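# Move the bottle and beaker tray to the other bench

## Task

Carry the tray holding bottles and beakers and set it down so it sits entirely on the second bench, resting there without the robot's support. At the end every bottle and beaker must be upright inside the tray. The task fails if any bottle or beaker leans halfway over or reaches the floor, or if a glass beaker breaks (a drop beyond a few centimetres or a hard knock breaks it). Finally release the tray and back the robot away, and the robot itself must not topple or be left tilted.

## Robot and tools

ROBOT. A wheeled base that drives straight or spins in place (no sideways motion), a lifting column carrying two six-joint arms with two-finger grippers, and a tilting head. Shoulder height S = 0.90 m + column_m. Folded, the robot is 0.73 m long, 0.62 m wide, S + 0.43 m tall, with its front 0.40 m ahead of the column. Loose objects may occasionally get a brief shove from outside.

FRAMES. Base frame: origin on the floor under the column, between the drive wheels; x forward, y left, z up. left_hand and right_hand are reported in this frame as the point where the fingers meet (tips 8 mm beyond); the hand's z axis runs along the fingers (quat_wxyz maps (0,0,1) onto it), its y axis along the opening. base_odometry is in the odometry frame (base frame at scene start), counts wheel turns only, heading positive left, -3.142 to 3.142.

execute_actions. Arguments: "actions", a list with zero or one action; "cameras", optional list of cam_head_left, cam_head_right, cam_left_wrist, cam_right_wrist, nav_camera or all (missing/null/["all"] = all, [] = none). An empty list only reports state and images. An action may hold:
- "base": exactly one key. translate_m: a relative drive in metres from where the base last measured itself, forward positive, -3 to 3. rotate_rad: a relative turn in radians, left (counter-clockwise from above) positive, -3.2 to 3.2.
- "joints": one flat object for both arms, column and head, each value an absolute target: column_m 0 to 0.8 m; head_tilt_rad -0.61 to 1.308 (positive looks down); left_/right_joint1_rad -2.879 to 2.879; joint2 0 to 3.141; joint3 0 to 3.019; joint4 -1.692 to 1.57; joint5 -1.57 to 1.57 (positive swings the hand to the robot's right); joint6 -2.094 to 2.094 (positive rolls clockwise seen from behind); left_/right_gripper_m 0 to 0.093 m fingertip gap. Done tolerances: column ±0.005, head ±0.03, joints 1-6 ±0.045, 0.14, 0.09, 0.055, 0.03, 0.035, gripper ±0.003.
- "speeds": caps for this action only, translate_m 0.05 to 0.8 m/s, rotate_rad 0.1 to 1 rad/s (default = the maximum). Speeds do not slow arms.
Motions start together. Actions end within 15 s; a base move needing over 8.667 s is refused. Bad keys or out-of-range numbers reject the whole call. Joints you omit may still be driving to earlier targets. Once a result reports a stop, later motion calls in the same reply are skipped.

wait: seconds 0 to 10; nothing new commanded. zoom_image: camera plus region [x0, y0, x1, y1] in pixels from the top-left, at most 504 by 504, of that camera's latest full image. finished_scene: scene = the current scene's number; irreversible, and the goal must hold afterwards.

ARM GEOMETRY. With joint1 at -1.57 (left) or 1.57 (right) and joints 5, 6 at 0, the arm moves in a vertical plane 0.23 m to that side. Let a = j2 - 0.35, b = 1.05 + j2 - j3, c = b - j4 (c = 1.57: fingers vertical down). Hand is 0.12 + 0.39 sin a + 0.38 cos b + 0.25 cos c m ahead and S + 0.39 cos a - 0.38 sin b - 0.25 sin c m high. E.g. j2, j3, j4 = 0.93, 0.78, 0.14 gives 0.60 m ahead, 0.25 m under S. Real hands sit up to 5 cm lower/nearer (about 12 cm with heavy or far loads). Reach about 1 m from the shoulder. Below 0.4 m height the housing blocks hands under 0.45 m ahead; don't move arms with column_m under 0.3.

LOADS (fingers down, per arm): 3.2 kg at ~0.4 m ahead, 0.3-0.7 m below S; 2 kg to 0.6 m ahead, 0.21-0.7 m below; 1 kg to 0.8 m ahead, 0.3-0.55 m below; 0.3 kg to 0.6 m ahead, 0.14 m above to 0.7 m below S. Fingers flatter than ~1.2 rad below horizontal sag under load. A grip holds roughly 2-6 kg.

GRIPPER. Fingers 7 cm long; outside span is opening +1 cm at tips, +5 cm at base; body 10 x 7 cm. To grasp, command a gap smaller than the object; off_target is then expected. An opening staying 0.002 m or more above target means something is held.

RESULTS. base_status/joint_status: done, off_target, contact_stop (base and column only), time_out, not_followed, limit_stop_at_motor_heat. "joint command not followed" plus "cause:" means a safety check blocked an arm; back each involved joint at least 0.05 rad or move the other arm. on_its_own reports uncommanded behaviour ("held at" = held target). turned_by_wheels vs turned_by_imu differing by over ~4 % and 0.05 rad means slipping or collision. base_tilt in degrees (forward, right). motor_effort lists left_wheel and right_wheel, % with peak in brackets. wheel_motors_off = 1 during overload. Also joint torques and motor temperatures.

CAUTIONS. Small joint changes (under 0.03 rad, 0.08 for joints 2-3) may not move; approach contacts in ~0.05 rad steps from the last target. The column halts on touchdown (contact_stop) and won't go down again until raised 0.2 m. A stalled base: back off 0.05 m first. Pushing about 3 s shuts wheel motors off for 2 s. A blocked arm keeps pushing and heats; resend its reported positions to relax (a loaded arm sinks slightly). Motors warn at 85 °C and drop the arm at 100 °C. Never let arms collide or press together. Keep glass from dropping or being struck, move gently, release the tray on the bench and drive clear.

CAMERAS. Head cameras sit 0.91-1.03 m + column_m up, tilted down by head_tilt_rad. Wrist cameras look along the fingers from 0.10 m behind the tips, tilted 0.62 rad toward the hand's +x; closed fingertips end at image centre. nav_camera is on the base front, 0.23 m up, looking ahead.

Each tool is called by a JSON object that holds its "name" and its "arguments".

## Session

{"name": "execute_actions", "arguments": {"actions": [{"joints":{"head_tilt_rad":0.6}}]}}

Scene clock: 0.70 s.
Joint torques (N m, as the arm reports them, + toward a larger angle): left_arm=[-1.32 -7.73 -0.8  -1.37  0.06  0.04] | right_arm=[-0.62 -6.06 -0.68 -1.07 -0.02  0.04]
Motor temperatures (°C, as the motors report them): left_arm=[29 30 28 30 31 32] | right_arm=[30 32 29 29 31 30]
base_odometry: x=+0.000 y=+0.000 heading=+0.000 (m, m, rad; odometry frame)
turned_by_wheels: +0.000 (rad since the last result)
turned_by_imu: +0.000 (rad since the last result)
base_tilt: forward=-0.6 right=+0.2 (deg)
base_status: not commanded
joint_positions: column_m=+0.557 head_tilt_rad=+0.618 left_joint1_rad=-1.579 left_joint2_rad=+0.905 left_joint3_rad=+0.423 left_joint4_rad=-0.926 left_joint5_rad=+0.028 left_joint6_rad=-0.048 left_gripper_m=+0.095 right_joint1_rad=+1.579 right_joint2_rad=+0.875 right_joint3_rad=+0.417 right_joint4_rad=-0.903 right_joint5_rad=+0.028 right_joint6_rad=-0.022 right_gripper_m=+0.094
joint_status: all done
wheel_motors_off: 0
motor_effort: left_wheel=+0(0) right_wheel=+3(2) (%)
left_hand: x=+0.1539 y=+0.2178 z=+1.2478 quat_wxyz=(+0.428, +0.024, -0.903, +0.005) (m; base frame)
right_hand: x=+0.1603 y=-0.2284 z=+1.2455 quat_wxyz=(+0.407, +0.019, -0.913, +0.006) (m; base frame)
pictures: cam_head_left, cam_head_right, cam_left_wrist, cam_right_wrist, nav_camera
camera_calibration (this result's frames):
cam_head_left: T_world_to_cam=[[-0.00285738, -0.999643, -0.0265542, 0.0958323], [-0.511729, 0.0242757, -0.858804, 1.35099], [0.859142, 0.0111346, -0.511616, 0.669511], [0, 0, 0, 1]] pos_world=[0.116409, 0.0555471, 1.50531]
cam_head_right: T_world_to_cam=[[-0.00293558, -0.999889, -0.0145771, -0.0221886], [-0.517123, 0.0139946, -0.855797, 1.34786], [0.855906, 0.00502586, -0.517107, 0.674638], [0, 0, 0, 1]] pos_world=[0.119517, -0.0444395, 1.50203]
cam_left_wrist: T_world_to_cam=[[0.0696306, -0.997169, -0.0283982, 0.239142], [-0.0615005, -0.0327042, 0.997571, -1.22116], [-0.995675, -0.067715, -0.0636036, 0.370291], [0, 0, 0, 1]] pos_world=[0.276936, 0.223602, 1.24853]
cam_right_wrist: T_world_to_cam=[[0.0266102, -0.99964, -0.00356199, -0.224652], [-0.128902, -0.0069648, 0.991633, -1.2114], [-0.9913, -0.0259284, -0.129041, 0.435948], [0, 0, 0, 1]] pos_world=[0.281981, -0.221705, 1.25672]
Images, in order (width x height): cam_head_left 504x504, cam_head_right 504x504, cam_left_wrist 504x504, cam_right_wrist 504x504, nav_camera 504x504.

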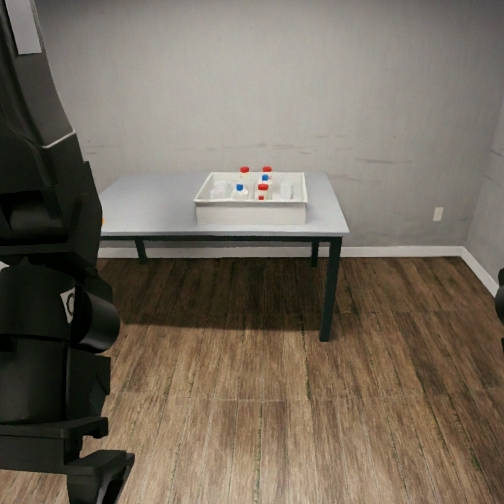

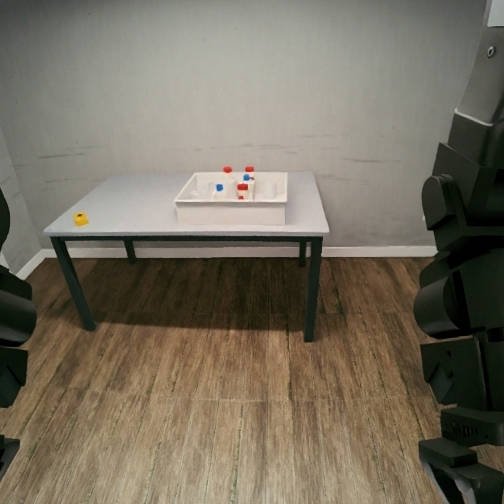

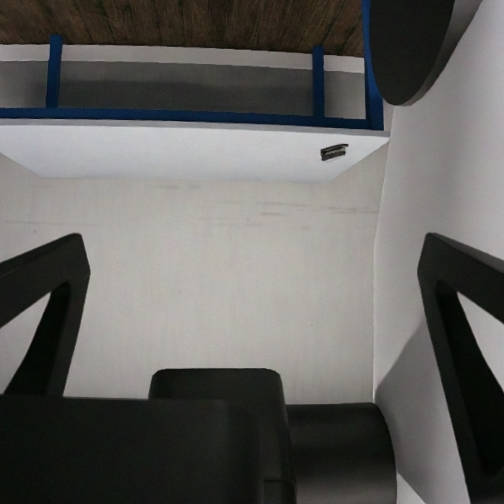

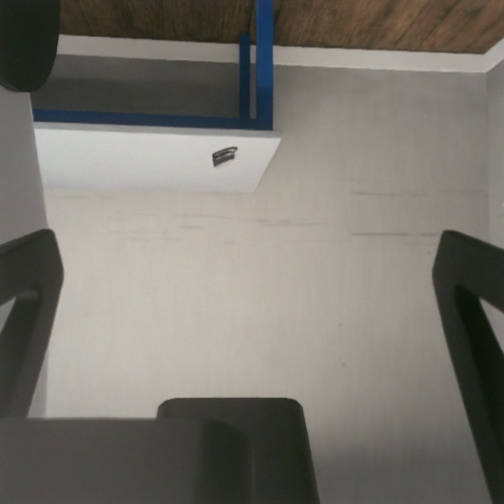

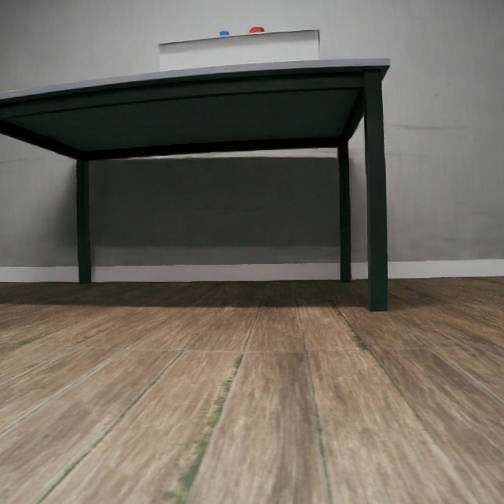

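{"name": "execute_actions", "arguments": {"actions": [{"base":{"rotate_rad":0.2},"joints":{"column_m":0.78,"head_tilt_rad":0.95,"left_joint1_rad":-1.5,"left_joint2_rad":1.85,"left_joint3_rad":1.32,"left_joint4_rad":0,"left_joint6_rad":0,"right_joint1_rad":1.5,"right_joint2_rad":1.85,"right_joint3_rad":1.32,"right_joint4_rad":0,"right_joint5_rad":-0.03,"right_joint6_rad":0}}], "cameras": []}}

{"name": "execute_actions", "arguments": {"actions": [{"base":{"translate_m":0.82}}], "cameras": []}}

{"name": "execute_actions", "arguments": {"actions": [{"base":{"rotate_rad":-0.3}}], "cameras": ["cam_head_left","cam_head_right"]}}

Scene clock: 16.47 s.
Joint torques (N m, as the arm reports them, + toward a larger angle): left_arm=[ -0.35 -16.11   0.08   0.41   0.     0.13] | right_arm=[ -1.84 -15.55   0.72   0.85  -0.05   0.1 ]
Motor temperatures (°C, as the motors report them): left_arm=[29 30 28 30 31 32] | right_arm=[30 32 29 29 31 30]
base_odometry: x=+0.000 y=+0.000 heading=+0.197 (m, m, rad; odometry frame)
turned_by_wheels: +0.197 (rad since the last result)
turned_by_imu: +0.199 (rad since the last result)
base_tilt: forward=-0.5 right=+0.1 (deg)
base_status: done
joint_positions: column_m=+0.780 head_tilt_rad=+0.950 left_joint1_rad=-1.499 left_joint2_rad=+1.860 left_joint3_rad=+1.316 left_joint4_rad=-0.014 left_joint5_rad=+0.028 left_joint6_rad=-0.009 left_gripper_m=+0.095 right_joint1_rad=+1.502 right_joint2_rad=+1.859 right_joint3_rad=+1.314 right_joint4_rad=-0.007 right_joint5_rad=-0.029 right_joint6_rad=-0.006 right_gripper_m=+0.094
joint_status: all done
wheel_motors_off: 0
motor_effort: left_wheel=-8(34) right_wheel=+7(48) (%)
left_hand: x=+0.4908 y=+0.2719 z=+1.0776 quat_wxyz=(+0.017, +0.023, -0.999, -0.017) (m; base frame)
right_hand: x=+0.4918 y=-0.2704 z=+1.0778 quat_wxyz=(+0.014, -0.014, -1.000, +0.015) (m; base frame)
pictures: none
No camera images: the call's "cameras" was empty. Leave "cameras" out to get every camera's image.

Scene clock: 19.57 s.
Joint torques (N m, as the arm reports them, + toward a larger angle): left_arm=[  0.03 -16.35   0.25   0.54  -0.02   0.16] | right_arm=[ -0.99 -15.     0.42   0.85  -0.06   0.14]
Motor temperatures (°C, as the motors report them): left_arm=[29 31 28 30 31 32] | right_arm=[30 32 29 29 31 30]
base_odometry: x=+0.804 y=+0.161 heading=+0.197 (m, m, rad; odometry frame)
turned_by_wheels: +0.000 (rad since the last result)
turned_by_imu: -0.001 (rad since the last result)
base_tilt: forward=-0.5 right=+0.0 (deg)
base_status: done
joint_positions: column_m=+0.780 head_tilt_rad=+0.951 left_joint1_rad=-1.499 left_joint2_rad=+1.855 left_joint3_rad=+1.321 left_joint4_rad=-0.011 left_joint5_rad=+0.028 left_joint6_rad=-0.009 left_gripper_m=+0.095 right_joint1_rad=+1.502 right_joint2_rad=+1.857 right_joint3_rad=+1.318 right_joint4_rad=-0.005 right_joint5_rad=-0.029 right_joint6_rad=-0.006 right_gripper_m=+0.094
joint_status: not commanded
wheel_motors_off: 0
motor_effort: left_wheel=-1(49) right_wheel=-1(61) (%)
left_hand: x=+0.4978 y=+0.2721 z=+1.0793 quat_wxyz=(+0.011, +0.023, -1.000, -0.017) (m; base frame)
right_hand: x=+0.4961 y=-0.2705 z=+1.0786 quat_wxyz=(+0.010, -0.014, -1.000, +0.015) (m; base frame)
pictures: none
No camera images: the call's "cameras" was empty. Leave "cameras" out to get every camera's image.

Scene clock: 21.47 s.
Joint torques (N m, as the arm reports them, + toward a larger angle): left_arm=[  0.65 -15.84   0.04   0.39  -0.02   0.14] | right_arm=[ -1.87 -14.6    0.45   0.92  -0.07   0.14]
Motor temperatures (°C, as the motors report them): left_arm=[29 31 28 30 31 32] | right_arm=[30 32 29 29 31 30]
base_odometry: x=+0.804 y=+0.161 heading=-0.100 (m, m, rad; odometry frame)
turned_by_wheels: -0.298 (rad since the last result)
turned_by_imu: -0.301 (rad since the last result)
base_tilt: forward=-0.5 right=+0.0 (deg)
base_status: done
joint_positions: column_m=+0.780 head_tilt_rad=+0.951 left_joint1_rad=-1.502 left_joint2_rad=+1.855 left_joint3_rad=+1.321 left_joint4_rad=-0.011 left_joint5_rad=+0.028 left_joint6_rad=-0.009 left_gripper_m=+0.095 right_joint1_rad=+1.501 right_joint2_rad=+1.857 right_joint3_rad=+1.318 right_joint4_rad=-0.005 right_joint5_rad=-0.029 right_joint6_rad=-0.006 right_gripper_m=+0.094
joint_status: not commanded
wheel_motors_off: 0
motor_effort: left_wheel=+6(36) right_wheel=-5(60) (%)
left_hand: x=+0.4981 y=+0.2698 z=+1.0794 quat_wxyz=(+0.010, +0.022, -1.000, -0.015) (m; base frame)
right_hand: x=+0.4961 y=-0.2716 z=+1.0787 quat_wxyz=(+0.010, -0.015, -1.000, +0.016) (m; base frame)
pictures: cam_head_left, cam_head_right
camera_calibration (this result's frames):
cam_head_left: T_world_to_cam=[[-0.0113914, -0.999643, -0.0241563, 0.0979517], [-0.764636, 0.0242757, -0.644005, 1.17602], [0.644362, 0.0111346, -0.764639, 1.24126], [0, 0, 0, 1]] pos_world=[0.10052, 0.0555471, 1.70885]
cam_head_right: T_world_to_cam=[[-0.00754508, -0.999889, -0.0128133, -0.021819], [-0.768748, 0.0139946, -0.639398, 1.16933], [0.639507, 0.00502586, -0.768769, 1.24529], [0, 0, 0, 1]] pos_world=[0.102382, -0.0444395, 1.70473]
Images, in order (width x height): cam_head_left 504x504, cam_head_right 504x504.

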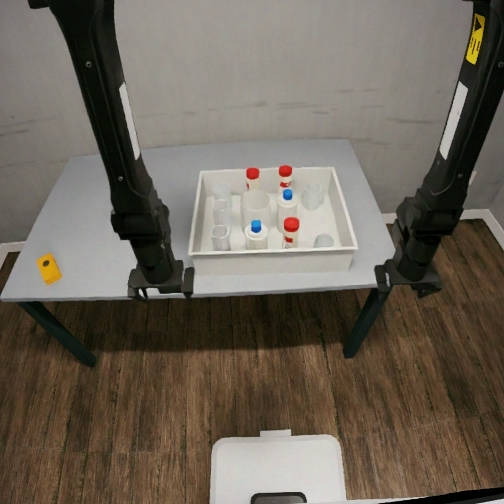

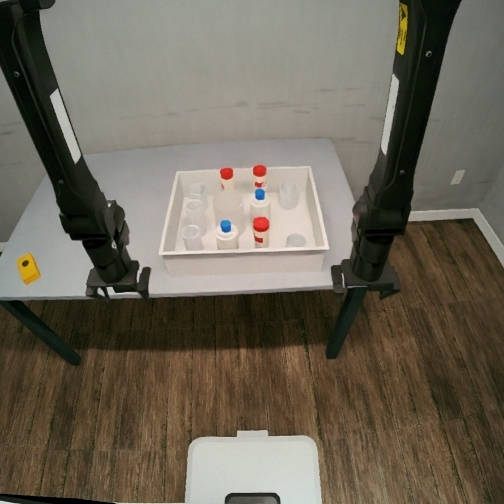

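{"name": "execute_actions", "arguments": {"actions": [{"base":{"rotate_rad":-0.055},"joints":{"head_tilt_rad":1.25,"left_gripper_m":0.045,"right_gripper_m":0.045}}], "cameras": []}}

{"name": "execute_actions", "arguments": {"actions": [{"base":{"translate_m":0.505},"speeds":{"translate_m":0.3}}], "cameras": []}}

{"name": "execute_actions", "arguments": {"actions": [{"base":{"rotate_rad":0.125},"joints":{"column_m":0.65}}], "cameras": ["cam_head_left","cam_left_wrist","cam_right_wrist"]}}

Scene clock: 37.43 s.
Joint torques (N m, as the arm reports them, + toward a larger angle): left_arm=[ -0.16 -16.23   0.29   0.4    0.     0.13] | right_arm=[ -2.03 -14.89   0.32   0.82  -0.06   0.12]
Motor temperatures (°C, as the motors report them): left_arm=[29 31 28 30 31 32] | right_arm=[30 33 29 29 31 30]
base_odometry: x=+0.804 y=+0.161 heading=-0.153 (m, m, rad; odometry frame)
turned_by_wheels: -0.053 (rad since the last result)
turned_by_imu: -0.054 (rad since the last result)
base_tilt: forward=-0.5 right=+0.2 (deg)
base_status: done
joint_positions: column_m=+0.780 head_tilt_rad=+1.247 left_joint1_rad=-1.503 left_joint2_rad=+1.855 left_joint3_rad=+1.321 left_joint4_rad=-0.011 left_joint5_rad=+0.028 left_joint6_rad=-0.009 left_gripper_m=+0.045 right_joint1_rad=+1.500 right_joint2_rad=+1.857 right_joint3_rad=+1.318 right_joint4_rad=-0.005 right_joint5_rad=-0.029 right_joint6_rad=-0.006 right_gripper_m=+0.045
joint_status: all done
wheel_motors_off: 0
motor_effort: left_wheel=+6(27) right_wheel=-5(43) (%)
left_hand: x=+0.4983 y=+0.2693 z=+1.0795 quat_wxyz=(+0.010, +0.022, -1.000, -0.015) (m; base frame)
right_hand: x=+0.4961 y=-0.2721 z=+1.0787 quat_wxyz=(+0.010, -0.015, -1.000, +0.016) (m; base frame)
pictures: none
No camera images: the call's "cameras" was empty. Leave "cameras" out to get every camera's image.

Scene clock: 40.30 s.
Joint torques (N m, as the arm reports them, + toward a larger angle): left_arm=[ -0.13 -15.54   0.03   0.51  -0.02   0.17] | right_arm=[ -1.85 -14.42   0.39   0.78  -0.04   0.09]
Motor temperatures (°C, as the motors report them): left_arm=[29 31 28 30 31 32] | right_arm=[30 33 29 29 31 30]
base_odometry: x=+1.304 y=+0.084 heading=-0.154 (m, m, rad; odometry frame)
turned_by_wheels: -0.001 (rad since the last result)
turned_by_imu: -0.001 (rad since the last result)
base_tilt: forward=-0.6 right=+0.2 (deg)
base_status: done
joint_positions: column_m=+0.780 head_tilt_rad=+1.248 left_joint1_rad=-1.503 left_joint2_rad=+1.854 left_joint3_rad=+1.321 left_joint4_rad=-0.011 left_joint5_rad=+0.028 left_joint6_rad=-0.009 left_gripper_m=+0.045 right_joint1_rad=+1.500 right_joint2_rad=+1.855 right_joint3_rad=+1.318 right_joint4_rad=-0.005 right_joint5_rad=-0.029 right_joint6_rad=-0.006 right_gripper_m=+0.045
joint_status: not commanded
wheel_motors_off: 0
motor_effort: left_wheel=-1(52) right_wheel=+0(49) (%)
left_hand: x=+0.4985 y=+0.2693 z=+1.0799 quat_wxyz=(+0.010, +0.022, -1.000, -0.015) (m; base frame)
right_hand: x=+0.4974 y=-0.2721 z=+1.0794 quat_wxyz=(+0.009, -0.015, -1.000, +0.016) (m; base frame)
pictures: none
No camera images: the call's "cameras" was empty. Leave "cameras" out to get every camera's image.

Scene clock: 42.57 s.
Joint torques (N m, as the arm reports them, + toward a larger angle): left_arm=[ -0.53 -16.     0.22   0.42   0.04   0.15] | right_arm=[ -1.82 -14.59   0.49   0.73  -0.06   0.09]
Motor temperatures (°C, as the motors report them): left_arm=[29 31 28 30 31 32] | right_arm=[30 33 29 29 31 30]
base_odometry: x=+1.304 y=+0.084 heading=-0.031 (m, m, rad; odometry frame)
turned_by_wheels: +0.123 (rad since the last result)
turned_by_imu: +0.124 (rad since the last result)
base_tilt: forward=-0.5 right=+0.1 (deg)
base_status: done
joint_positions: column_m=+0.650 head_tilt_rad=+1.248 left_joint1_rad=-1.495 left_joint2_rad=+1.852 left_joint3_rad=+1.321 left_joint4_rad=-0.011 left_joint5_rad=+0.028 left_joint6_rad=-0.009 left_gripper_m=+0.045 right_joint1_rad=+1.500 right_joint2_rad=+1.855 right_joint3_rad=+1.318 right_joint4_rad=-0.005 right_joint5_rad=-0.029 right_joint6_rad=-0.006 right_gripper_m=+0.045
joint_status: all done
wheel_motors_off: 0
motor_effort: left_wheel=-2(53) right_wheel=+5(36) (%)
left_hand: x=+0.4993 y=+0.2751 z=+0.9510 quat_wxyz=(+0.009, +0.024, -1.000, -0.018) (m; base frame)
right_hand: x=+0.4974 y=-0.2721 z=+0.9496 quat_wxyz=(+0.009, -0.015, -1.000, +0.016) (m; base frame)
pictures: cam_head_left, cam_left_wrist, cam_right_wrist
camera_calibration (this result's frames):
cam_head_left: T_world_to_cam=[[-0.0179579, -0.999643, -0.0197688, 0.0879658], [-0.919545, 0.0242757, -0.392234, 0.688242], [0.392574, 0.0111346, -0.919653, 1.4082], [0, 0, 0, 1]] pos_world=[0.0816278, 0.0555471, 1.56674]
cam_left_wrist: T_world_to_cam=[[0.0733523, -0.996802, -0.0316983, 0.265009], [-0.798726, -0.0777498, 0.59665, -0.140237], [-0.597207, -0.0184474, -0.801875, 1.18876], [0, 0, 0, 1]] pos_world=[0.578483, 0.275188, 1.04531]
cam_right_wrist: T_world_to_cam=[[-0.0397248, -0.998952, 0.0227322, -0.27009], [-0.812325, 0.0455343, 0.581424, -0.131036], [-0.58185, 0.00463099, -0.813283, 1.18516], [0, 0, 0, 1]] pos_world=[0.572413, -0.269329, 1.0462]
Images, in order (width x height): cam_head_left 504x504, cam_left_wrist 504x504, cam_right_wrist 504x504.

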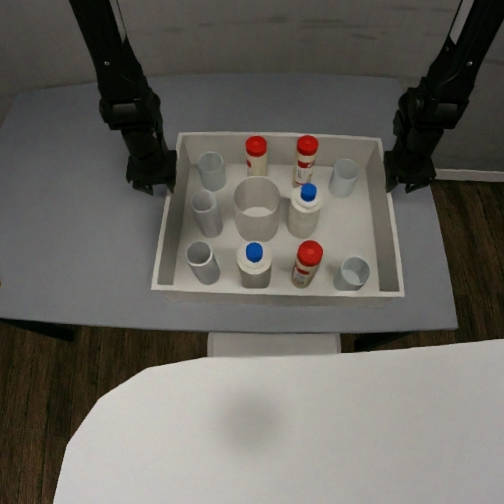

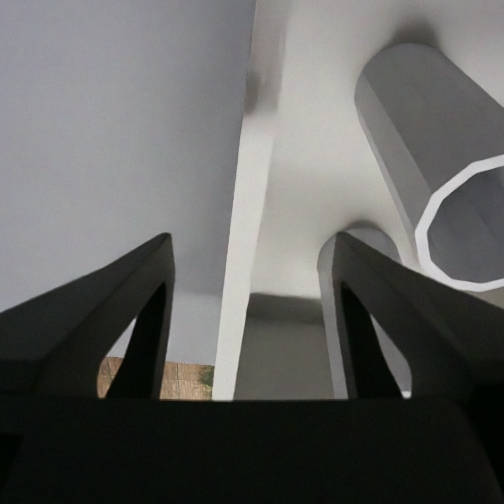

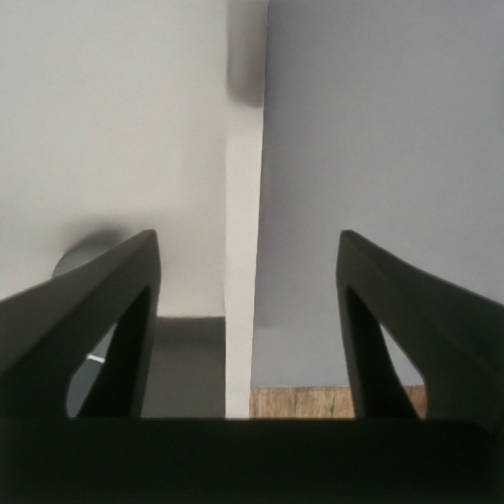

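{"name": "execute_actions", "arguments": {"actions": [{"joints":{"column_m":0.54,"left_gripper_m":0.052,"left_joint6_rad":0.09}}], "cameras": ["cam_left_wrist","cam_right_wrist"]}}

{"name": "execute_actions", "arguments": {"actions": [{"joints":{"left_gripper_m":0,"right_gripper_m":0}}], "cameras": []}}

Scene clock: 53.03 s.
Joint torques (N m, as the arm reports them, + toward a larger angle): left_arm=[ -0.61 -15.44  -0.02   0.5   -0.02   0.18] | right_arm=[ -1.67 -14.86   0.43   0.85  -0.05   0.08]
Motor temperatures (°C, as the motors report them): left_arm=[29 31 28 30 31 32] | right_arm=[30 33 29 29 31 30]
base_odometry: x=+1.304 y=+0.084 heading=-0.031 (m, m, rad; odometry frame)
turned_by_wheels: +0.000 (rad since the last result)
turned_by_imu: +0.000 (rad since the last result)
base_tilt: forward=-0.4 right=+0.1 (deg)
base_status: not commanded
joint_positions: column_m=+0.540 head_tilt_rad=+1.248 left_joint1_rad=-1.495 left_joint2_rad=+1.852 left_joint3_rad=+1.321 left_joint4_rad=-0.011 left_joint5_rad=+0.028 left_joint6_rad=+0.079 left_gripper_m=+0.052 right_joint1_rad=+1.500 right_joint2_rad=+1.855 right_joint3_rad=+1.318 right_joint4_rad=-0.005 right_joint5_rad=-0.029 right_joint6_rad=-0.006 right_gripper_m=+0.045
joint_status: all done
wheel_motors_off: 0
motor_effort: left_wheel=-2(2) right_wheel=+7(8) (%)
left_hand: x=+0.4993 y=+0.2751 z=+0.8410 quat_wxyz=(+0.010, -0.020, -1.000, -0.018) (m; base frame)
right_hand: x=+0.4974 y=-0.2721 z=+0.8396 quat_wxyz=(+0.009, -0.015, -1.000, +0.016) (m; base frame)
pictures: cam_left_wrist, cam_right_wrist
camera_calibration (this result's frames):
cam_left_wrist: T_world_to_cam=[[-0.0139218, -0.999449, -0.0301193, 0.304495], [-0.800519, -0.00690867, 0.599268, -0.0953906], [-0.599146, 0.032454, -0.799982, 1.08591], [0, 0, 0, 1]] pos_world=[0.578495, 0.268427, 0.935044]
cam_right_wrist: T_world_to_cam=[[-0.0397248, -0.998952, 0.0227322, -0.267589], [-0.812325, 0.0455343, 0.581424, -0.0670697], [-0.58185, 0.00463099, -0.813283, 1.09569], [0, 0, 0, 1]] pos_world=[0.572413, -0.269329, 0.936182]
Images, in order (width x height): cam_left_wrist 504x504, cam_right_wrist 504x504.

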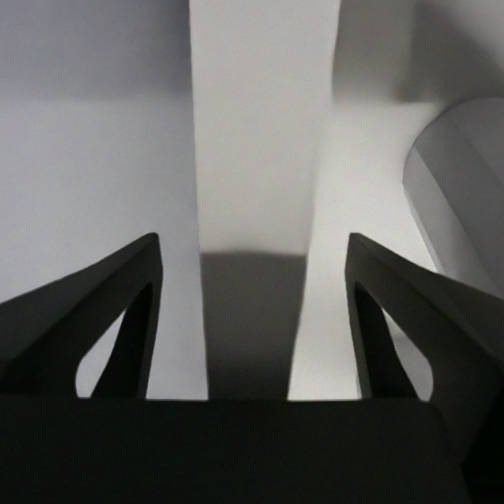

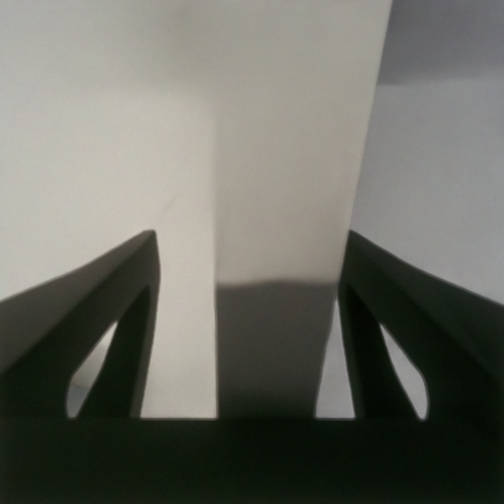

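Scene clock: 53.67 s.
Joint torques (N m, as the arm reports them, + toward a larger angle): left_arm=[ -1.16 -15.64   0.22   0.46  -1.07  -0.12] | right_arm=[ -1.34 -14.56   0.44   0.71   1.76  -0.07]
Motor temperatures (°C, as the motors report them): left_arm=[29 31 28 30 31 32] | right_arm=[30 33 29 29 31 30]
base_odometry: x=+1.304 y=+0.084 heading=-0.031 (m, m, rad; odometry frame)
turned_by_wheels: +0.000 (rad since the last result)
turned_by_imu: +0.000 (rad since the last result)
base_tilt: forward=-0.5 right=+0.2 (deg)
base_status: not commanded
joint_positions: column_m=+0.540 head_tilt_rad=+1.248 left_joint1_rad=-1.487 left_joint2_rad=+1.852 left_joint3_rad=+1.321 left_joint4_rad=-0.011 left_joint5_rad=+0.062 left_joint6_rad=+0.107 left_gripper_m=+0.007 right_joint1_rad=+1.494 right_joint2_rad=+1.855 right_joint3_rad=+1.318 right_joint4_rad=-0.005 right_joint5_rad=-0.073 right_joint6_rad=+0.008 right_gripper_m=+0.007
joint_status: left_gripper_m off_target (ended at +0.007, target +0.000); right_gripper_m off_target (ended at +0.007, target +0.000)
wheel_motors_off: 0
motor_effort: left_wheel=-3(4) right_wheel=+7(8) (%)
left_hand: x=+0.4991 y=+0.2749 z=+0.8410 quat_wxyz=(+0.009, -0.032, -0.999, -0.004) (m; base frame)
right_hand: x=+0.4976 y=-0.2690 z=+0.8397 quat_wxyz=(+0.008, -0.024, -1.000, -0.004) (m; base frame)
pictures: none
No camera images: the call's "cameras" was empty. Leave "cameras" out to get every camera's image.

{"name": "execute_actions", "arguments": {"actions": [{"joints":{"column_m":0.66}}], "cameras": []}}

{"name": "execute_actions", "arguments": {"actions": [{"base":{"translate_m":-0.7},"speeds":{"translate_m":0.25}}], "cameras": []}}

{"name": "execute_actions", "arguments": {"actions": [{"base":{"rotate_rad":2.83},"speeds":{"rotate_rad":0.45}}], "cameras": []}}

{"name": "execute_actions", "arguments": {"actions": [{"base":{"translate_m":1.1},"speeds":{"translate_m":0.25}}], "cameras": []}}

{"name": "execute_actions", "arguments": {"actions": [{"base":{"rotate_rad":0.3},"speeds":{"rotate_rad":0.3}}], "cameras": ["cam_head_left","nav_camera"]}}

Scene clock: 69.27 s.
Joint torques (N m, as the arm reports them, + toward a larger angle): left_arm=[ -0.83 -18.94  -0.92  -0.28  -1.16  -0.11] | right_arm=[ -1.44 -18.36  -0.69  -0.05   1.79   0.01]
Motor temperatures (°C, as the motors report them): left_arm=[29 32 28 30 32 32] | right_arm=[30 33 29 29 33 30]
base_odometry: x=+1.304 y=+0.084 heading=-0.031 (m, m, rad; odometry frame)
turned_by_wheels: +0.000 (rad since the last result)
turned_by_imu: +0.000 (rad since the last result)
base_tilt: forward=-0.5 right=+0.1 (deg)
base_status: not commanded
joint_positions: column_m=+0.660 head_tilt_rad=+1.248 left_joint1_rad=-1.487 left_joint2_rad=+1.911 left_joint3_rad=+1.328 left_joint4_rad=+0.010 left_joint5_rad=+0.064 left_joint6_rad=+0.107 left_gripper_m=+0.007 right_joint1_rad=+1.494 right_joint2_rad=+1.908 right_joint3_rad=+1.327 right_joint4_rad=+0.012 right_joint5_rad=-0.073 right_joint6_rad=+0.003 right_gripper_m=+0.007
joint_status: all done
wheel_motors_off: 0
motor_effort: left_wheel=-3(3) right_wheel=+8(7) (%)
left_hand: x=+0.4728 y=+0.2750 z=+0.9392 quat_wxyz=(+0.024, -0.031, -0.999, -0.002) (m; base frame)
right_hand: x=+0.4746 y=-0.2695 z=+0.9401 quat_wxyz=(+0.022, -0.022, -1.000, -0.004) (m; base frame)
pictures: none
No camera images: the call's "cameras" was empty. Leave "cameras" out to get every camera's image.

Scene clock: 73.33 s.
Joint torques (N m, as the arm reports them, + toward a larger angle): left_arm=[ -1.39 -19.9   -1.02  -0.6   -1.2   -0.08] | right_arm=[ -0.84 -18.44  -0.95  -0.06   1.77   0.02]
Motor temperatures (°C, as the motors report them): left_arm=[29 32 28 30 32 32] | right_arm=[30 33 29 29 33 30]
base_odometry: x=+0.604 y=+0.105 heading=-0.030 (m, m, rad; odometry frame)
turned_by_wheels: +0.001 (rad since the last result)
turned_by_imu: +0.001 (rad since the last result)
base_tilt: forward=-0.5 right=+0.1 (deg)
base_status: done
joint_positions: column_m=+0.660 head_tilt_rad=+1.248 left_joint1_rad=-1.488 left_joint2_rad=+1.916 left_joint3_rad=+1.330 left_joint4_rad=+0.013 left_joint5_rad=+0.065 left_joint6_rad=+0.105 left_gripper_m=+0.007 right_joint1_rad=+1.494 right_joint2_rad=+1.911 right_joint3_rad=+1.330 right_joint4_rad=+0.012 right_joint5_rad=-0.073 right_joint6_rad=+0.002 right_gripper_m=+0.007
joint_status: not commanded
wheel_motors_off: 0
motor_effort: left_wheel=+2(77) right_wheel=-1(49) (%)
left_hand: x=+0.4719 y=+0.2746 z=+0.9375 quat_wxyz=(+0.024, -0.030, -0.999, -0.001) (m; base frame)
right_hand: x=+0.4747 y=-0.2696 z=+0.9388 quat_wxyz=(+0.022, -0.022, -1.000, -0.004) (m; base frame)
pictures: none
No camera images: the call's "cameras" was empty. Leave "cameras" out to get every camera's image.

Scene clock: 80.87 s.
Joint torques (N m, as the arm reports them, + toward a larger angle): left_arm=[ -1.38 -19.54  -1.16  -0.21  -1.3   -0.07] | right_arm=[ -1.83 -18.95  -1.04  -0.05   1.89   0.02]
Motor temperatures (°C, as the motors report them): left_arm=[29 32 28 30 33 32] | right_arm=[30 33 29 29 34 30]
base_odometry: x=+0.604 y=+0.105 heading=+2.797 (m, m, rad; odometry frame)
turned_by_wheels: +2.828 (rad since the last result)
turned_by_imu: +2.864 (rad since the last result)
base_tilt: forward=-0.5 right=+0.0 (deg)
base_status: done
joint_positions: column_m=+0.660 head_tilt_rad=+1.248 left_joint1_rad=-1.484 left_joint2_rad=+1.916 left_joint3_rad=+1.331 left_joint4_rad=+0.013 left_joint5_rad=+0.069 left_joint6_rad=+0.105 left_gripper_m=+0.007 right_joint1_rad=+1.496 right_joint2_rad=+1.911 right_joint3_rad=+1.330 right_joint4_rad=+0.012 right_joint5_rad=-0.076 right_joint6_rad=+0.002 right_gripper_m=+0.007
joint_status: not commanded
wheel_motors_off: 0
motor_effort: left_wheel=-8(53) right_wheel=+7(62) (%)
left_hand: x=+0.4726 y=+0.2766 z=+0.9376 quat_wxyz=(+0.023, -0.029, -0.999, -0.001) (m; base frame)
right_hand: x=+0.4747 y=-0.2676 z=+0.9387 quat_wxyz=(+0.022, -0.021, -1.000, -0.006) (m; base frame)
pictures: none
No camera images: the call's "cameras" was empty. Leave "cameras" out to get every camera's image.

Scene clock: 86.53 s.
Joint torques (N m, as the arm reports them, + toward a larger angle): left_arm=[ -1.03 -20.32  -1.51  -0.36  -1.3   -0.07] | right_arm=[ -1.06 -18.49  -1.4    0.06   1.87  -0.02]
Motor temperatures (°C, as the motors report them): left_arm=[29 32 29 30 33 32] | right_arm=[30 34 29 29 34 30]
base_odometry: x=-0.432 y=+0.476 heading=+2.798 (m, m, rad; odometry frame)
turned_by_wheels: +0.001 (rad since the last result)
turned_by_imu: +0.000 (rad since the last result)
base_tilt: forward=-0.6 right=+0.1 (deg)
base_status: done
joint_positions: column_m=+0.660 head_tilt_rad=+1.248 left_joint1_rad=-1.484 left_joint2_rad=+1.918 left_joint3_rad=+1.335 left_joint4_rad=+0.014 left_joint5_rad=+0.069 left_joint6_rad=+0.105 left_gripper_m=+0.007 right_joint1_rad=+1.496 right_joint2_rad=+1.913 right_joint3_rad=+1.335 right_joint4_rad=+0.013 right_joint5_rad=-0.075 right_joint6_rad=+0.002 right_gripper_m=+0.007
joint_status: not commanded
wheel_motors_off: 0
motor_effort: left_wheel=+1(53) right_wheel=-1(54) (%)
left_hand: x=+0.4736 y=+0.2766 z=+0.9365 quat_wxyz=(+0.022, -0.029, -0.999, -0.001) (m; base frame)
right_hand: x=+0.4769 y=-0.2679 z=+0.9380 quat_wxyz=(+0.020, -0.021, -1.000, -0.006) (m; base frame)
pictures: none
No camera images: the call's "cameras" was empty. Leave "cameras" out to get every camera's image.

Scene clock: 88.70 s.
Joint torques (N m, as the arm reports them, + toward a larger angle): left_arm=[ -0.52 -19.38  -1.29  -0.28  -1.35  -0.06] | right_arm=[ -1.1  -18.78  -1.46   0.06   1.93   0.03]
Motor temperatures (°C, as the motors report them): left_arm=[29 32 29 30 33 32] | right_arm=[30 34 29 29 34 30]
base_odometry: x=-0.432 y=+0.476 heading=+3.096 (m, m, rad; odometry frame)
turned_by_wheels: +0.298 (rad since the last result)
turned_by_imu: +0.298 (rad since the last result)
base_tilt: forward=-0.5 right=+0.0 (deg)
base_status: done
joint_positions: column_m=+0.660 head_tilt_rad=+1.248 left_joint1_rad=-1.485 left_joint2_rad=+1.918 left_joint3_rad=+1.335 left_joint4_rad=+0.014 left_joint5_rad=+0.070 left_joint6_rad=+0.104 left_gripper_m=+0.007 right_joint1_rad=+1.495 right_joint2_rad=+1.913 right_joint3_rad=+1.335 right_joint4_rad=+0.013 right_joint5_rad=-0.076 right_joint6_rad=+0.001 right_gripper_m=+0.007
joint_status: not commanded
wheel_motors_off: 0
motor_effort: left_wheel=-5(57) right_wheel=+7(54) (%)
left_hand: x=+0.4737 y=+0.2759 z=+0.9364 quat_wxyz=(+0.022, -0.029, -0.999, +0.000) (m; base frame)
right_hand: x=+0.4769 y=-0.2683 z=+0.9380 quat_wxyz=(+0.020, -0.021, -1.000, -0.006) (m; base frame)
pictures: cam_head_left, nav_camera
camera_calibration (this result's frames):
cam_head_left: T_world_to_cam=[[-0.0179611, -0.999643, -0.0197659, 0.0881544], [-0.91961, 0.0242757, -0.392083, 0.691833], [0.392423, 0.0111346, -0.919718, 1.4173], [0, 0, 0, 1]] pos_world=[0.0816164, 0.0555471, 1.57652]
Images, in order (width x height): cam_head_left 504x504, nav_camera 504x504.

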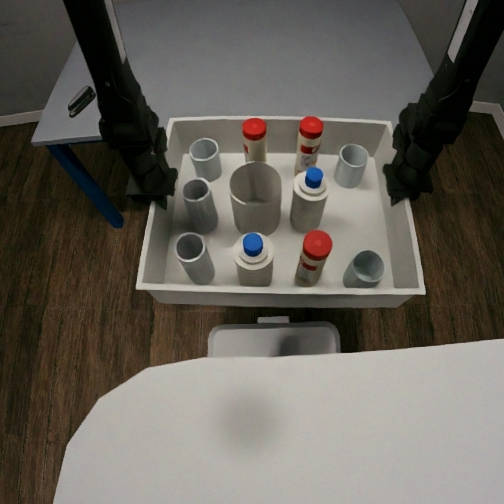

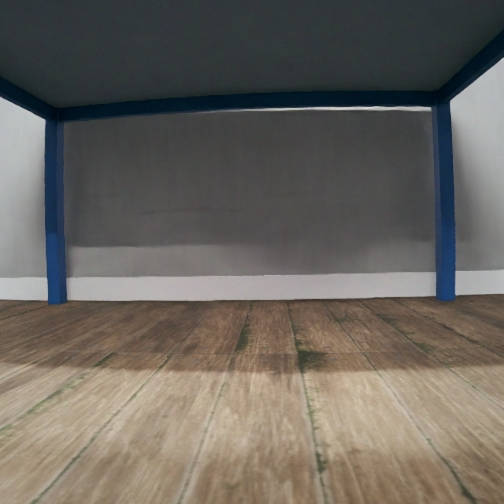

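{"name": "execute_actions", "arguments": {"actions": [{"base":{"translate_m":0.68},"speeds":{"translate_m":0.2}}], "cameras": []}}

{"name": "execute_actions", "arguments": {"actions": [{"joints":{"column_m":0.58}}], "cameras": []}}

{"name": "execute_actions", "arguments": {"actions": [{"joints":{"column_m":0.562}}], "cameras": []}}

{"name": "execute_actions", "arguments": {"actions": [{"joints":{"column_m":0.545}}], "cameras": ["cam_head_left"]}}

Scene clock: 102.23 s.
Joint torques (N m, as the arm reports them, + toward a larger angle): left_arm=[ -1.55 -19.57  -1.47  -0.45  -1.33  -0.11] | right_arm=[ -1.2  -18.33  -1.29   0.06   1.91   0.03]
Motor temperatures (°C, as the motors report them): left_arm=[29 32 29 30 34 32] | right_arm=[30 34 29 29 35 30]
base_odometry: x=-1.111 y=+0.507 heading=+3.097 (m, m, rad; odometry frame)
turned_by_wheels: +0.001 (rad since the last result)
turned_by_imu: +0.000 (rad since the last result)
base_tilt: forward=-0.5 right=+0.2 (deg)
base_status: done
joint_positions: column_m=+0.660 head_tilt_rad=+1.248 left_joint1_rad=-1.485 left_joint2_rad=+1.919 left_joint3_rad=+1.336 left_joint4_rad=+0.014 left_joint5_rad=+0.070 left_joint6_rad=+0.104 left_gripper_m=+0.007 right_joint1_rad=+1.495 right_joint2_rad=+1.913 right_joint3_rad=+1.334 right_joint4_rad=+0.013 right_joint5_rad=-0.076 right_joint6_rad=+0.001 right_gripper_m=+0.007
joint_status: not commanded
wheel_motors_off: 0
motor_effort: left_wheel=+1(52) right_wheel=-1(51) (%)
left_hand: x=+0.4737 y=+0.2759 z=+0.9363 quat_wxyz=(+0.022, -0.029, -0.999, +0.000) (m; base frame)
right_hand: x=+0.4767 y=-0.2683 z=+0.9381 quat_wxyz=(+0.020, -0.021, -1.000, -0.006) (m; base frame)
pictures: none
No camera images: the call's "cameras" was empty. Leave "cameras" out to get every camera's image.

Scene clock: 103.87 s.
Joint torques (N m, as the arm reports them, + toward a larger angle): left_arm=[ -1.6  -19.48  -1.64  -0.38  -1.36  -0.08] | right_arm=[ -1.17 -18.56  -1.29  -0.01   1.93   0.02]
Motor temperatures (°C, as the motors report them): left_arm=[29 32 29 30 34 32] | right_arm=[30 34 29 29 35 30]
base_odometry: x=-1.111 y=+0.507 heading=+3.097 (m, m, rad; odometry frame)
turned_by_wheels: +0.000 (rad since the last result)
turned_by_imu: +0.000 (rad since the last result)
base_tilt: forward=-0.5 right=+0.1 (deg)
base_status: not commanded
joint_positions: column_m=+0.580 head_tilt_rad=+1.248 left_joint1_rad=-1.485 left_joint2_rad=+1.919 left_joint3_rad=+1.336 left_joint4_rad=+0.014 left_joint5_rad=+0.070 left_joint6_rad=+0.104 left_gripper_m=+0.007 right_joint1_rad=+1.495 right_joint2_rad=+1.913 right_joint3_rad=+1.334 right_joint4_rad=+0.013 right_joint5_rad=-0.076 right_joint6_rad=+0.001 right_gripper_m=+0.007
joint_status: all done
wheel_motors_off: 0
motor_effort: left_wheel=+1(1) right_wheel=-1(2) (%)
left_hand: x=+0.4737 y=+0.2759 z=+0.8565 quat_wxyz=(+0.022, -0.029, -0.999, +0.000) (m; base frame)
right_hand: x=+0.4767 y=-0.2683 z=+0.8582 quat_wxyz=(+0.020, -0.021, -1.000, -0.006) (m; base frame)
pictures: none
No camera images: the call's "cameras" was empty. Leave "cameras" out to get every camera's image.

Scene clock: 104.70 s.
Joint torques (N m, as the arm reports them, + toward a larger angle): left_arm=[ -1.72 -19.13  -1.13  -0.42  -1.27  -0.07] | right_arm=[ -1.06 -18.45  -1.18  -0.38   2.09   0.01]
Motor temperatures (°C, as the motors report them): left_arm=[29 32 29 30 34 32] | right_arm=[30 34 29 29 35 30]
base_odometry: x=-1.111 y=+0.507 heading=+3.097 (m, m, rad; odometry frame)
turned_by_wheels: +0.000 (rad since the last result)
turned_by_imu: +0.000 (rad since the last result)
base_tilt: forward=-0.6 right=+0.0 (deg)
base_status: not commanded
joint_positions: column_m=+0.562 head_tilt_rad=+1.248 left_joint1_rad=-1.485 left_joint2_rad=+1.911 left_joint3_rad=+1.332 left_joint4_rad=+0.014 left_joint5_rad=+0.067 left_joint6_rad=+0.103 left_gripper_m=+0.007 right_joint1_rad=+1.495 right_joint2_rad=+1.913 right_joint3_rad=+1.334 right_joint4_rad=+0.024 right_joint5_rad=-0.081 right_joint6_rad=+0.000 right_gripper_m=+0.007
joint_status: all done
wheel_motors_off: 0
motor_effort: left_wheel=+2(2) right_wheel=-1(2) (%)
left_hand: x=+0.4765 y=+0.2764 z=+0.8414 quat_wxyz=(+0.020, -0.029, -0.999, -0.002) (m; base frame)
right_hand: x=+0.4792 y=-0.2676 z=+0.8402 quat_wxyz=(+0.015, -0.020, -1.000, -0.008) (m; base frame)
pictures: none
No camera images: the call's "cameras" was empty. Leave "cameras" out to get every camera's image.

Scene clock: 105.50 s.
Joint torques (N m, as the arm reports them, + toward a larger angle): left_arm=[ -1.33 -16.33   1.03   0.11  -1.26  -0.09] | right_arm=[ -1.35 -15.69   0.59   0.29   2.12   0.04]
Motor temperatures (°C, as the motors report them): left_arm=[29 32 29 30 34 32] | right_arm=[30 34 29 29 35 30]
base_odometry: x=-1.111 y=+0.507 heading=+3.097 (m, m, rad; odometry frame)
turned_by_wheels: +0.000 (rad since the last result)
turned_by_imu: +0.000 (rad since the last result)
base_tilt: forward=-0.5 right=+0.1 (deg)
base_status: not commanded
joint_positions: column_m=+0.545 head_tilt_rad=+1.248 left_joint1_rad=-1.484 left_joint2_rad=+1.868 left_joint3_rad=+1.306 left_joint4_rad=-0.001 left_joint5_rad=+0.067 left_joint6_rad=+0.103 left_gripper_m=+0.007 right_joint1_rad=+1.495 right_joint2_rad=+1.871 right_joint3_rad=+1.312 right_joint4_rad=+0.006 right_joint5_rad=-0.081 right_joint6_rad=-0.001 right_gripper_m=+0.007
joint_status: all done
wheel_motors_off: 0
motor_effort: left_wheel=+3(3) right_wheel=+0(1) (%)
left_hand: x=+0.4829 y=+0.2764 z=+0.8406 quat_wxyz=(+0.019, -0.029, -0.999, -0.003) (m; base frame)
right_hand: x=+0.4874 y=-0.2671 z=+0.8391 quat_wxyz=(+0.013, -0.020, -1.000, -0.008) (m; base frame)
pictures: cam_head_left
camera_calibration (this result's frames):
cam_head_left: T_world_to_cam=[[-0.0179617, -0.999643, -0.0197653, 0.085885], [-0.919622, 0.0242757, -0.392054, 0.646788], [0.392394, 0.0111346, -0.91973, 1.31177], [0, 0, 0, 1]] pos_world=[0.0816142, 0.0555471, 1.46174]
Images, in order (width x height): cam_head_left 504x504.

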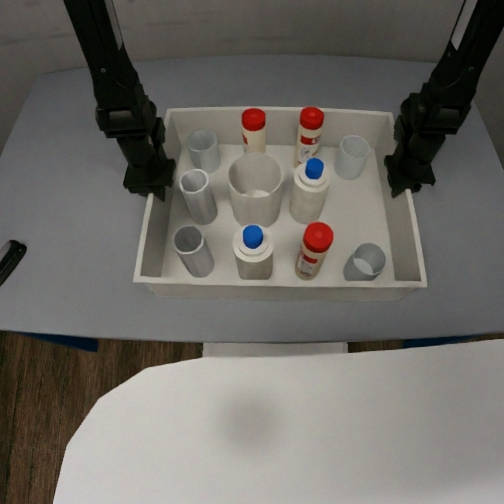

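{"name": "execute_actions", "arguments": {"actions": [{"joints":{"left_gripper_m":0.05,"right_gripper_m":0.055}}], "cameras": []}}

{"name": "execute_actions", "arguments": {"actions": [{"joints":{"column_m":0.72}}], "cameras": []}}

{"name": "execute_actions", "arguments": {"actions": [{"base":{"translate_m":-0.7}}], "cameras": []}}

{"name": "finished_scene", "arguments": {"scene": 2}}

Scene clock: 112.50 s.
Joint torques (N m, as the arm reports them, + toward a larger angle): left_arm=[ -0.62 -16.46   0.48   0.07  -0.09  -0.08] | right_arm=[ -1.69 -15.65   0.65   0.42   0.07   0.07]
Motor temperatures (°C, as the motors report them): left_arm=[29 32 29 30 34 32] | right_arm=[30 34 29 29 35 30]
base_odometry: x=-1.111 y=+0.507 heading=+3.097 (m, m, rad; odometry frame)
turned_by_wheels: +0.000 (rad since the last result)
turned_by_imu: +0.000 (rad since the last result)
base_tilt: forward=-0.5 right=+0.0 (deg)
base_status: not commanded
joint_positions: column_m=+0.545 head_tilt_rad=+1.248 left_joint1_rad=-1.495 left_joint2_rad=+1.863 left_joint3_rad=+1.315 left_joint4_rad=-0.001 left_joint5_rad=+0.031 left_joint6_rad=+0.102 left_gripper_m=+0.050 right_joint1_rad=+1.498 right_joint2_rad=+1.868 right_joint3_rad=+1.312 right_joint4_rad=+0.006 right_joint5_rad=-0.032 right_joint6_rad=-0.001 right_gripper_m=+0.055
joint_status: all done
wheel_motors_off: 0
motor_effort: left_wheel=+1(3) right_wheel=-2(2) (%)
left_hand: x=+0.4921 y=+0.2744 z=+0.8420 quat_wxyz=(+0.013, -0.031, -0.999, -0.016) (m; base frame)
right_hand: x=+0.4887 y=-0.2730 z=+0.8400 quat_wxyz=(+0.013, -0.018, -1.000, +0.015) (m; base frame)
pictures: none
No camera images: the call's "cameras" was empty. Leave "cameras" out to get every camera's image.

Scene clock: 115.37 s.
Joint torques (N m, as the arm reports them, + toward a larger angle): left_arm=[ -0.66 -15.81   0.62   0.1   -0.06  -0.04] | right_arm=[ -1.72 -15.75   0.75   0.37   0.06   0.07]
Motor temperatures (°C, as the motors report them): left_arm=[29 32 29 30 33 32] | right_arm=[30 34 29 29 35 30]
base_odometry: x=-1.111 y=+0.507 heading=+3.097 (m, m, rad; odometry frame)
turned_by_wheels: +0.000 (rad since the last result)
turned_by_imu: +0.000 (rad since the last result)
base_tilt: forward=-0.5 right=+0.1 (deg)
base_status: not commanded
joint_positions: column_m=+0.720 head_tilt_rad=+1.248 left_joint1_rad=-1.495 left_joint2_rad=+1.861 left_joint3_rad=+1.315 left_joint4_rad=-0.001 left_joint5_rad=+0.031 left_joint6_rad=+0.102 left_gripper_m=+0.050 right_joint1_rad=+1.498 right_joint2_rad=+1.864 right_joint3_rad=+1.312 right_joint4_rad=+0.006 right_joint5_rad=-0.032 right_joint6_rad=-0.001 right_gripper_m=+0.055
joint_status: all done
wheel_motors_off: 0
motor_effort: left_wheel=+1(2) right_wheel=-2(1) (%)
left_hand: x=+0.4930 y=+0.2744 z=+1.0174 quat_wxyz=(+0.012, -0.031, -0.999, -0.016) (m; base frame)
right_hand: x=+0.4908 y=-0.2730 z=+1.0161 quat_wxyz=(+0.011, -0.018, -1.000, +0.015) (m; base frame)
pictures: none
No camera images: the call's "cameras" was empty. Leave "cameras" out to get every camera's image.

Scene clock: 118.57 s.
Joint torques (N m, as the arm reports them, + toward a larger angle): left_arm=[ -1.58 -16.5    0.25   0.13  -0.07  -0.1 ] | right_arm=[ -1.33 -15.15   0.53   0.48   0.06   0.06]
Motor temperatures (°C, as the motors report them): left_arm=[29 32 29 30 33 32] | right_arm=[30 34 29 29 34 30]
base_odometry: x=-0.412 y=+0.476 heading=+3.098 (m, m, rad; odometry frame)
turned_by_wheels: +0.001 (rad since the last result)
turned_by_imu: +0.002 (rad since the last result)
base_tilt: forward=-0.4 right=+0.1 (deg)
base_status: done
joint_positions: column_m=+0.720 head_tilt_rad=+1.248 left_joint1_rad=-1.496 left_joint2_rad=+1.856 left_joint3_rad=+1.317 left_joint4_rad=-0.001 left_joint5_rad=+0.030 left_joint6_rad=+0.102 left_gripper_m=+0.050 right_joint1_rad=+1.498 right_joint2_rad=+1.859 right_joint3_rad=+1.316 right_joint4_rad=+0.003 right_joint5_rad=-0.032 right_joint6_rad=-0.001 right_gripper_m=+0.055
joint_status: not commanded
wheel_motors_off: 0
motor_effort: left_wheel=+1(65) right_wheel=-1(43) (%)
left_hand: x=+0.4972 y=+0.2740 z=+1.0192 quat_wxyz=(+0.009, -0.032, -0.999, -0.017) (m; base frame)
right_hand: x=+0.4956 y=-0.2731 z=+1.0179 quat_wxyz=(+0.008, -0.018, -1.000, +0.015) (m; base frame)
pictures: none
No camera images: the call's "cameras" was empty. Leave "cameras" out to get every camera's image.

The scene is finished: the task was done.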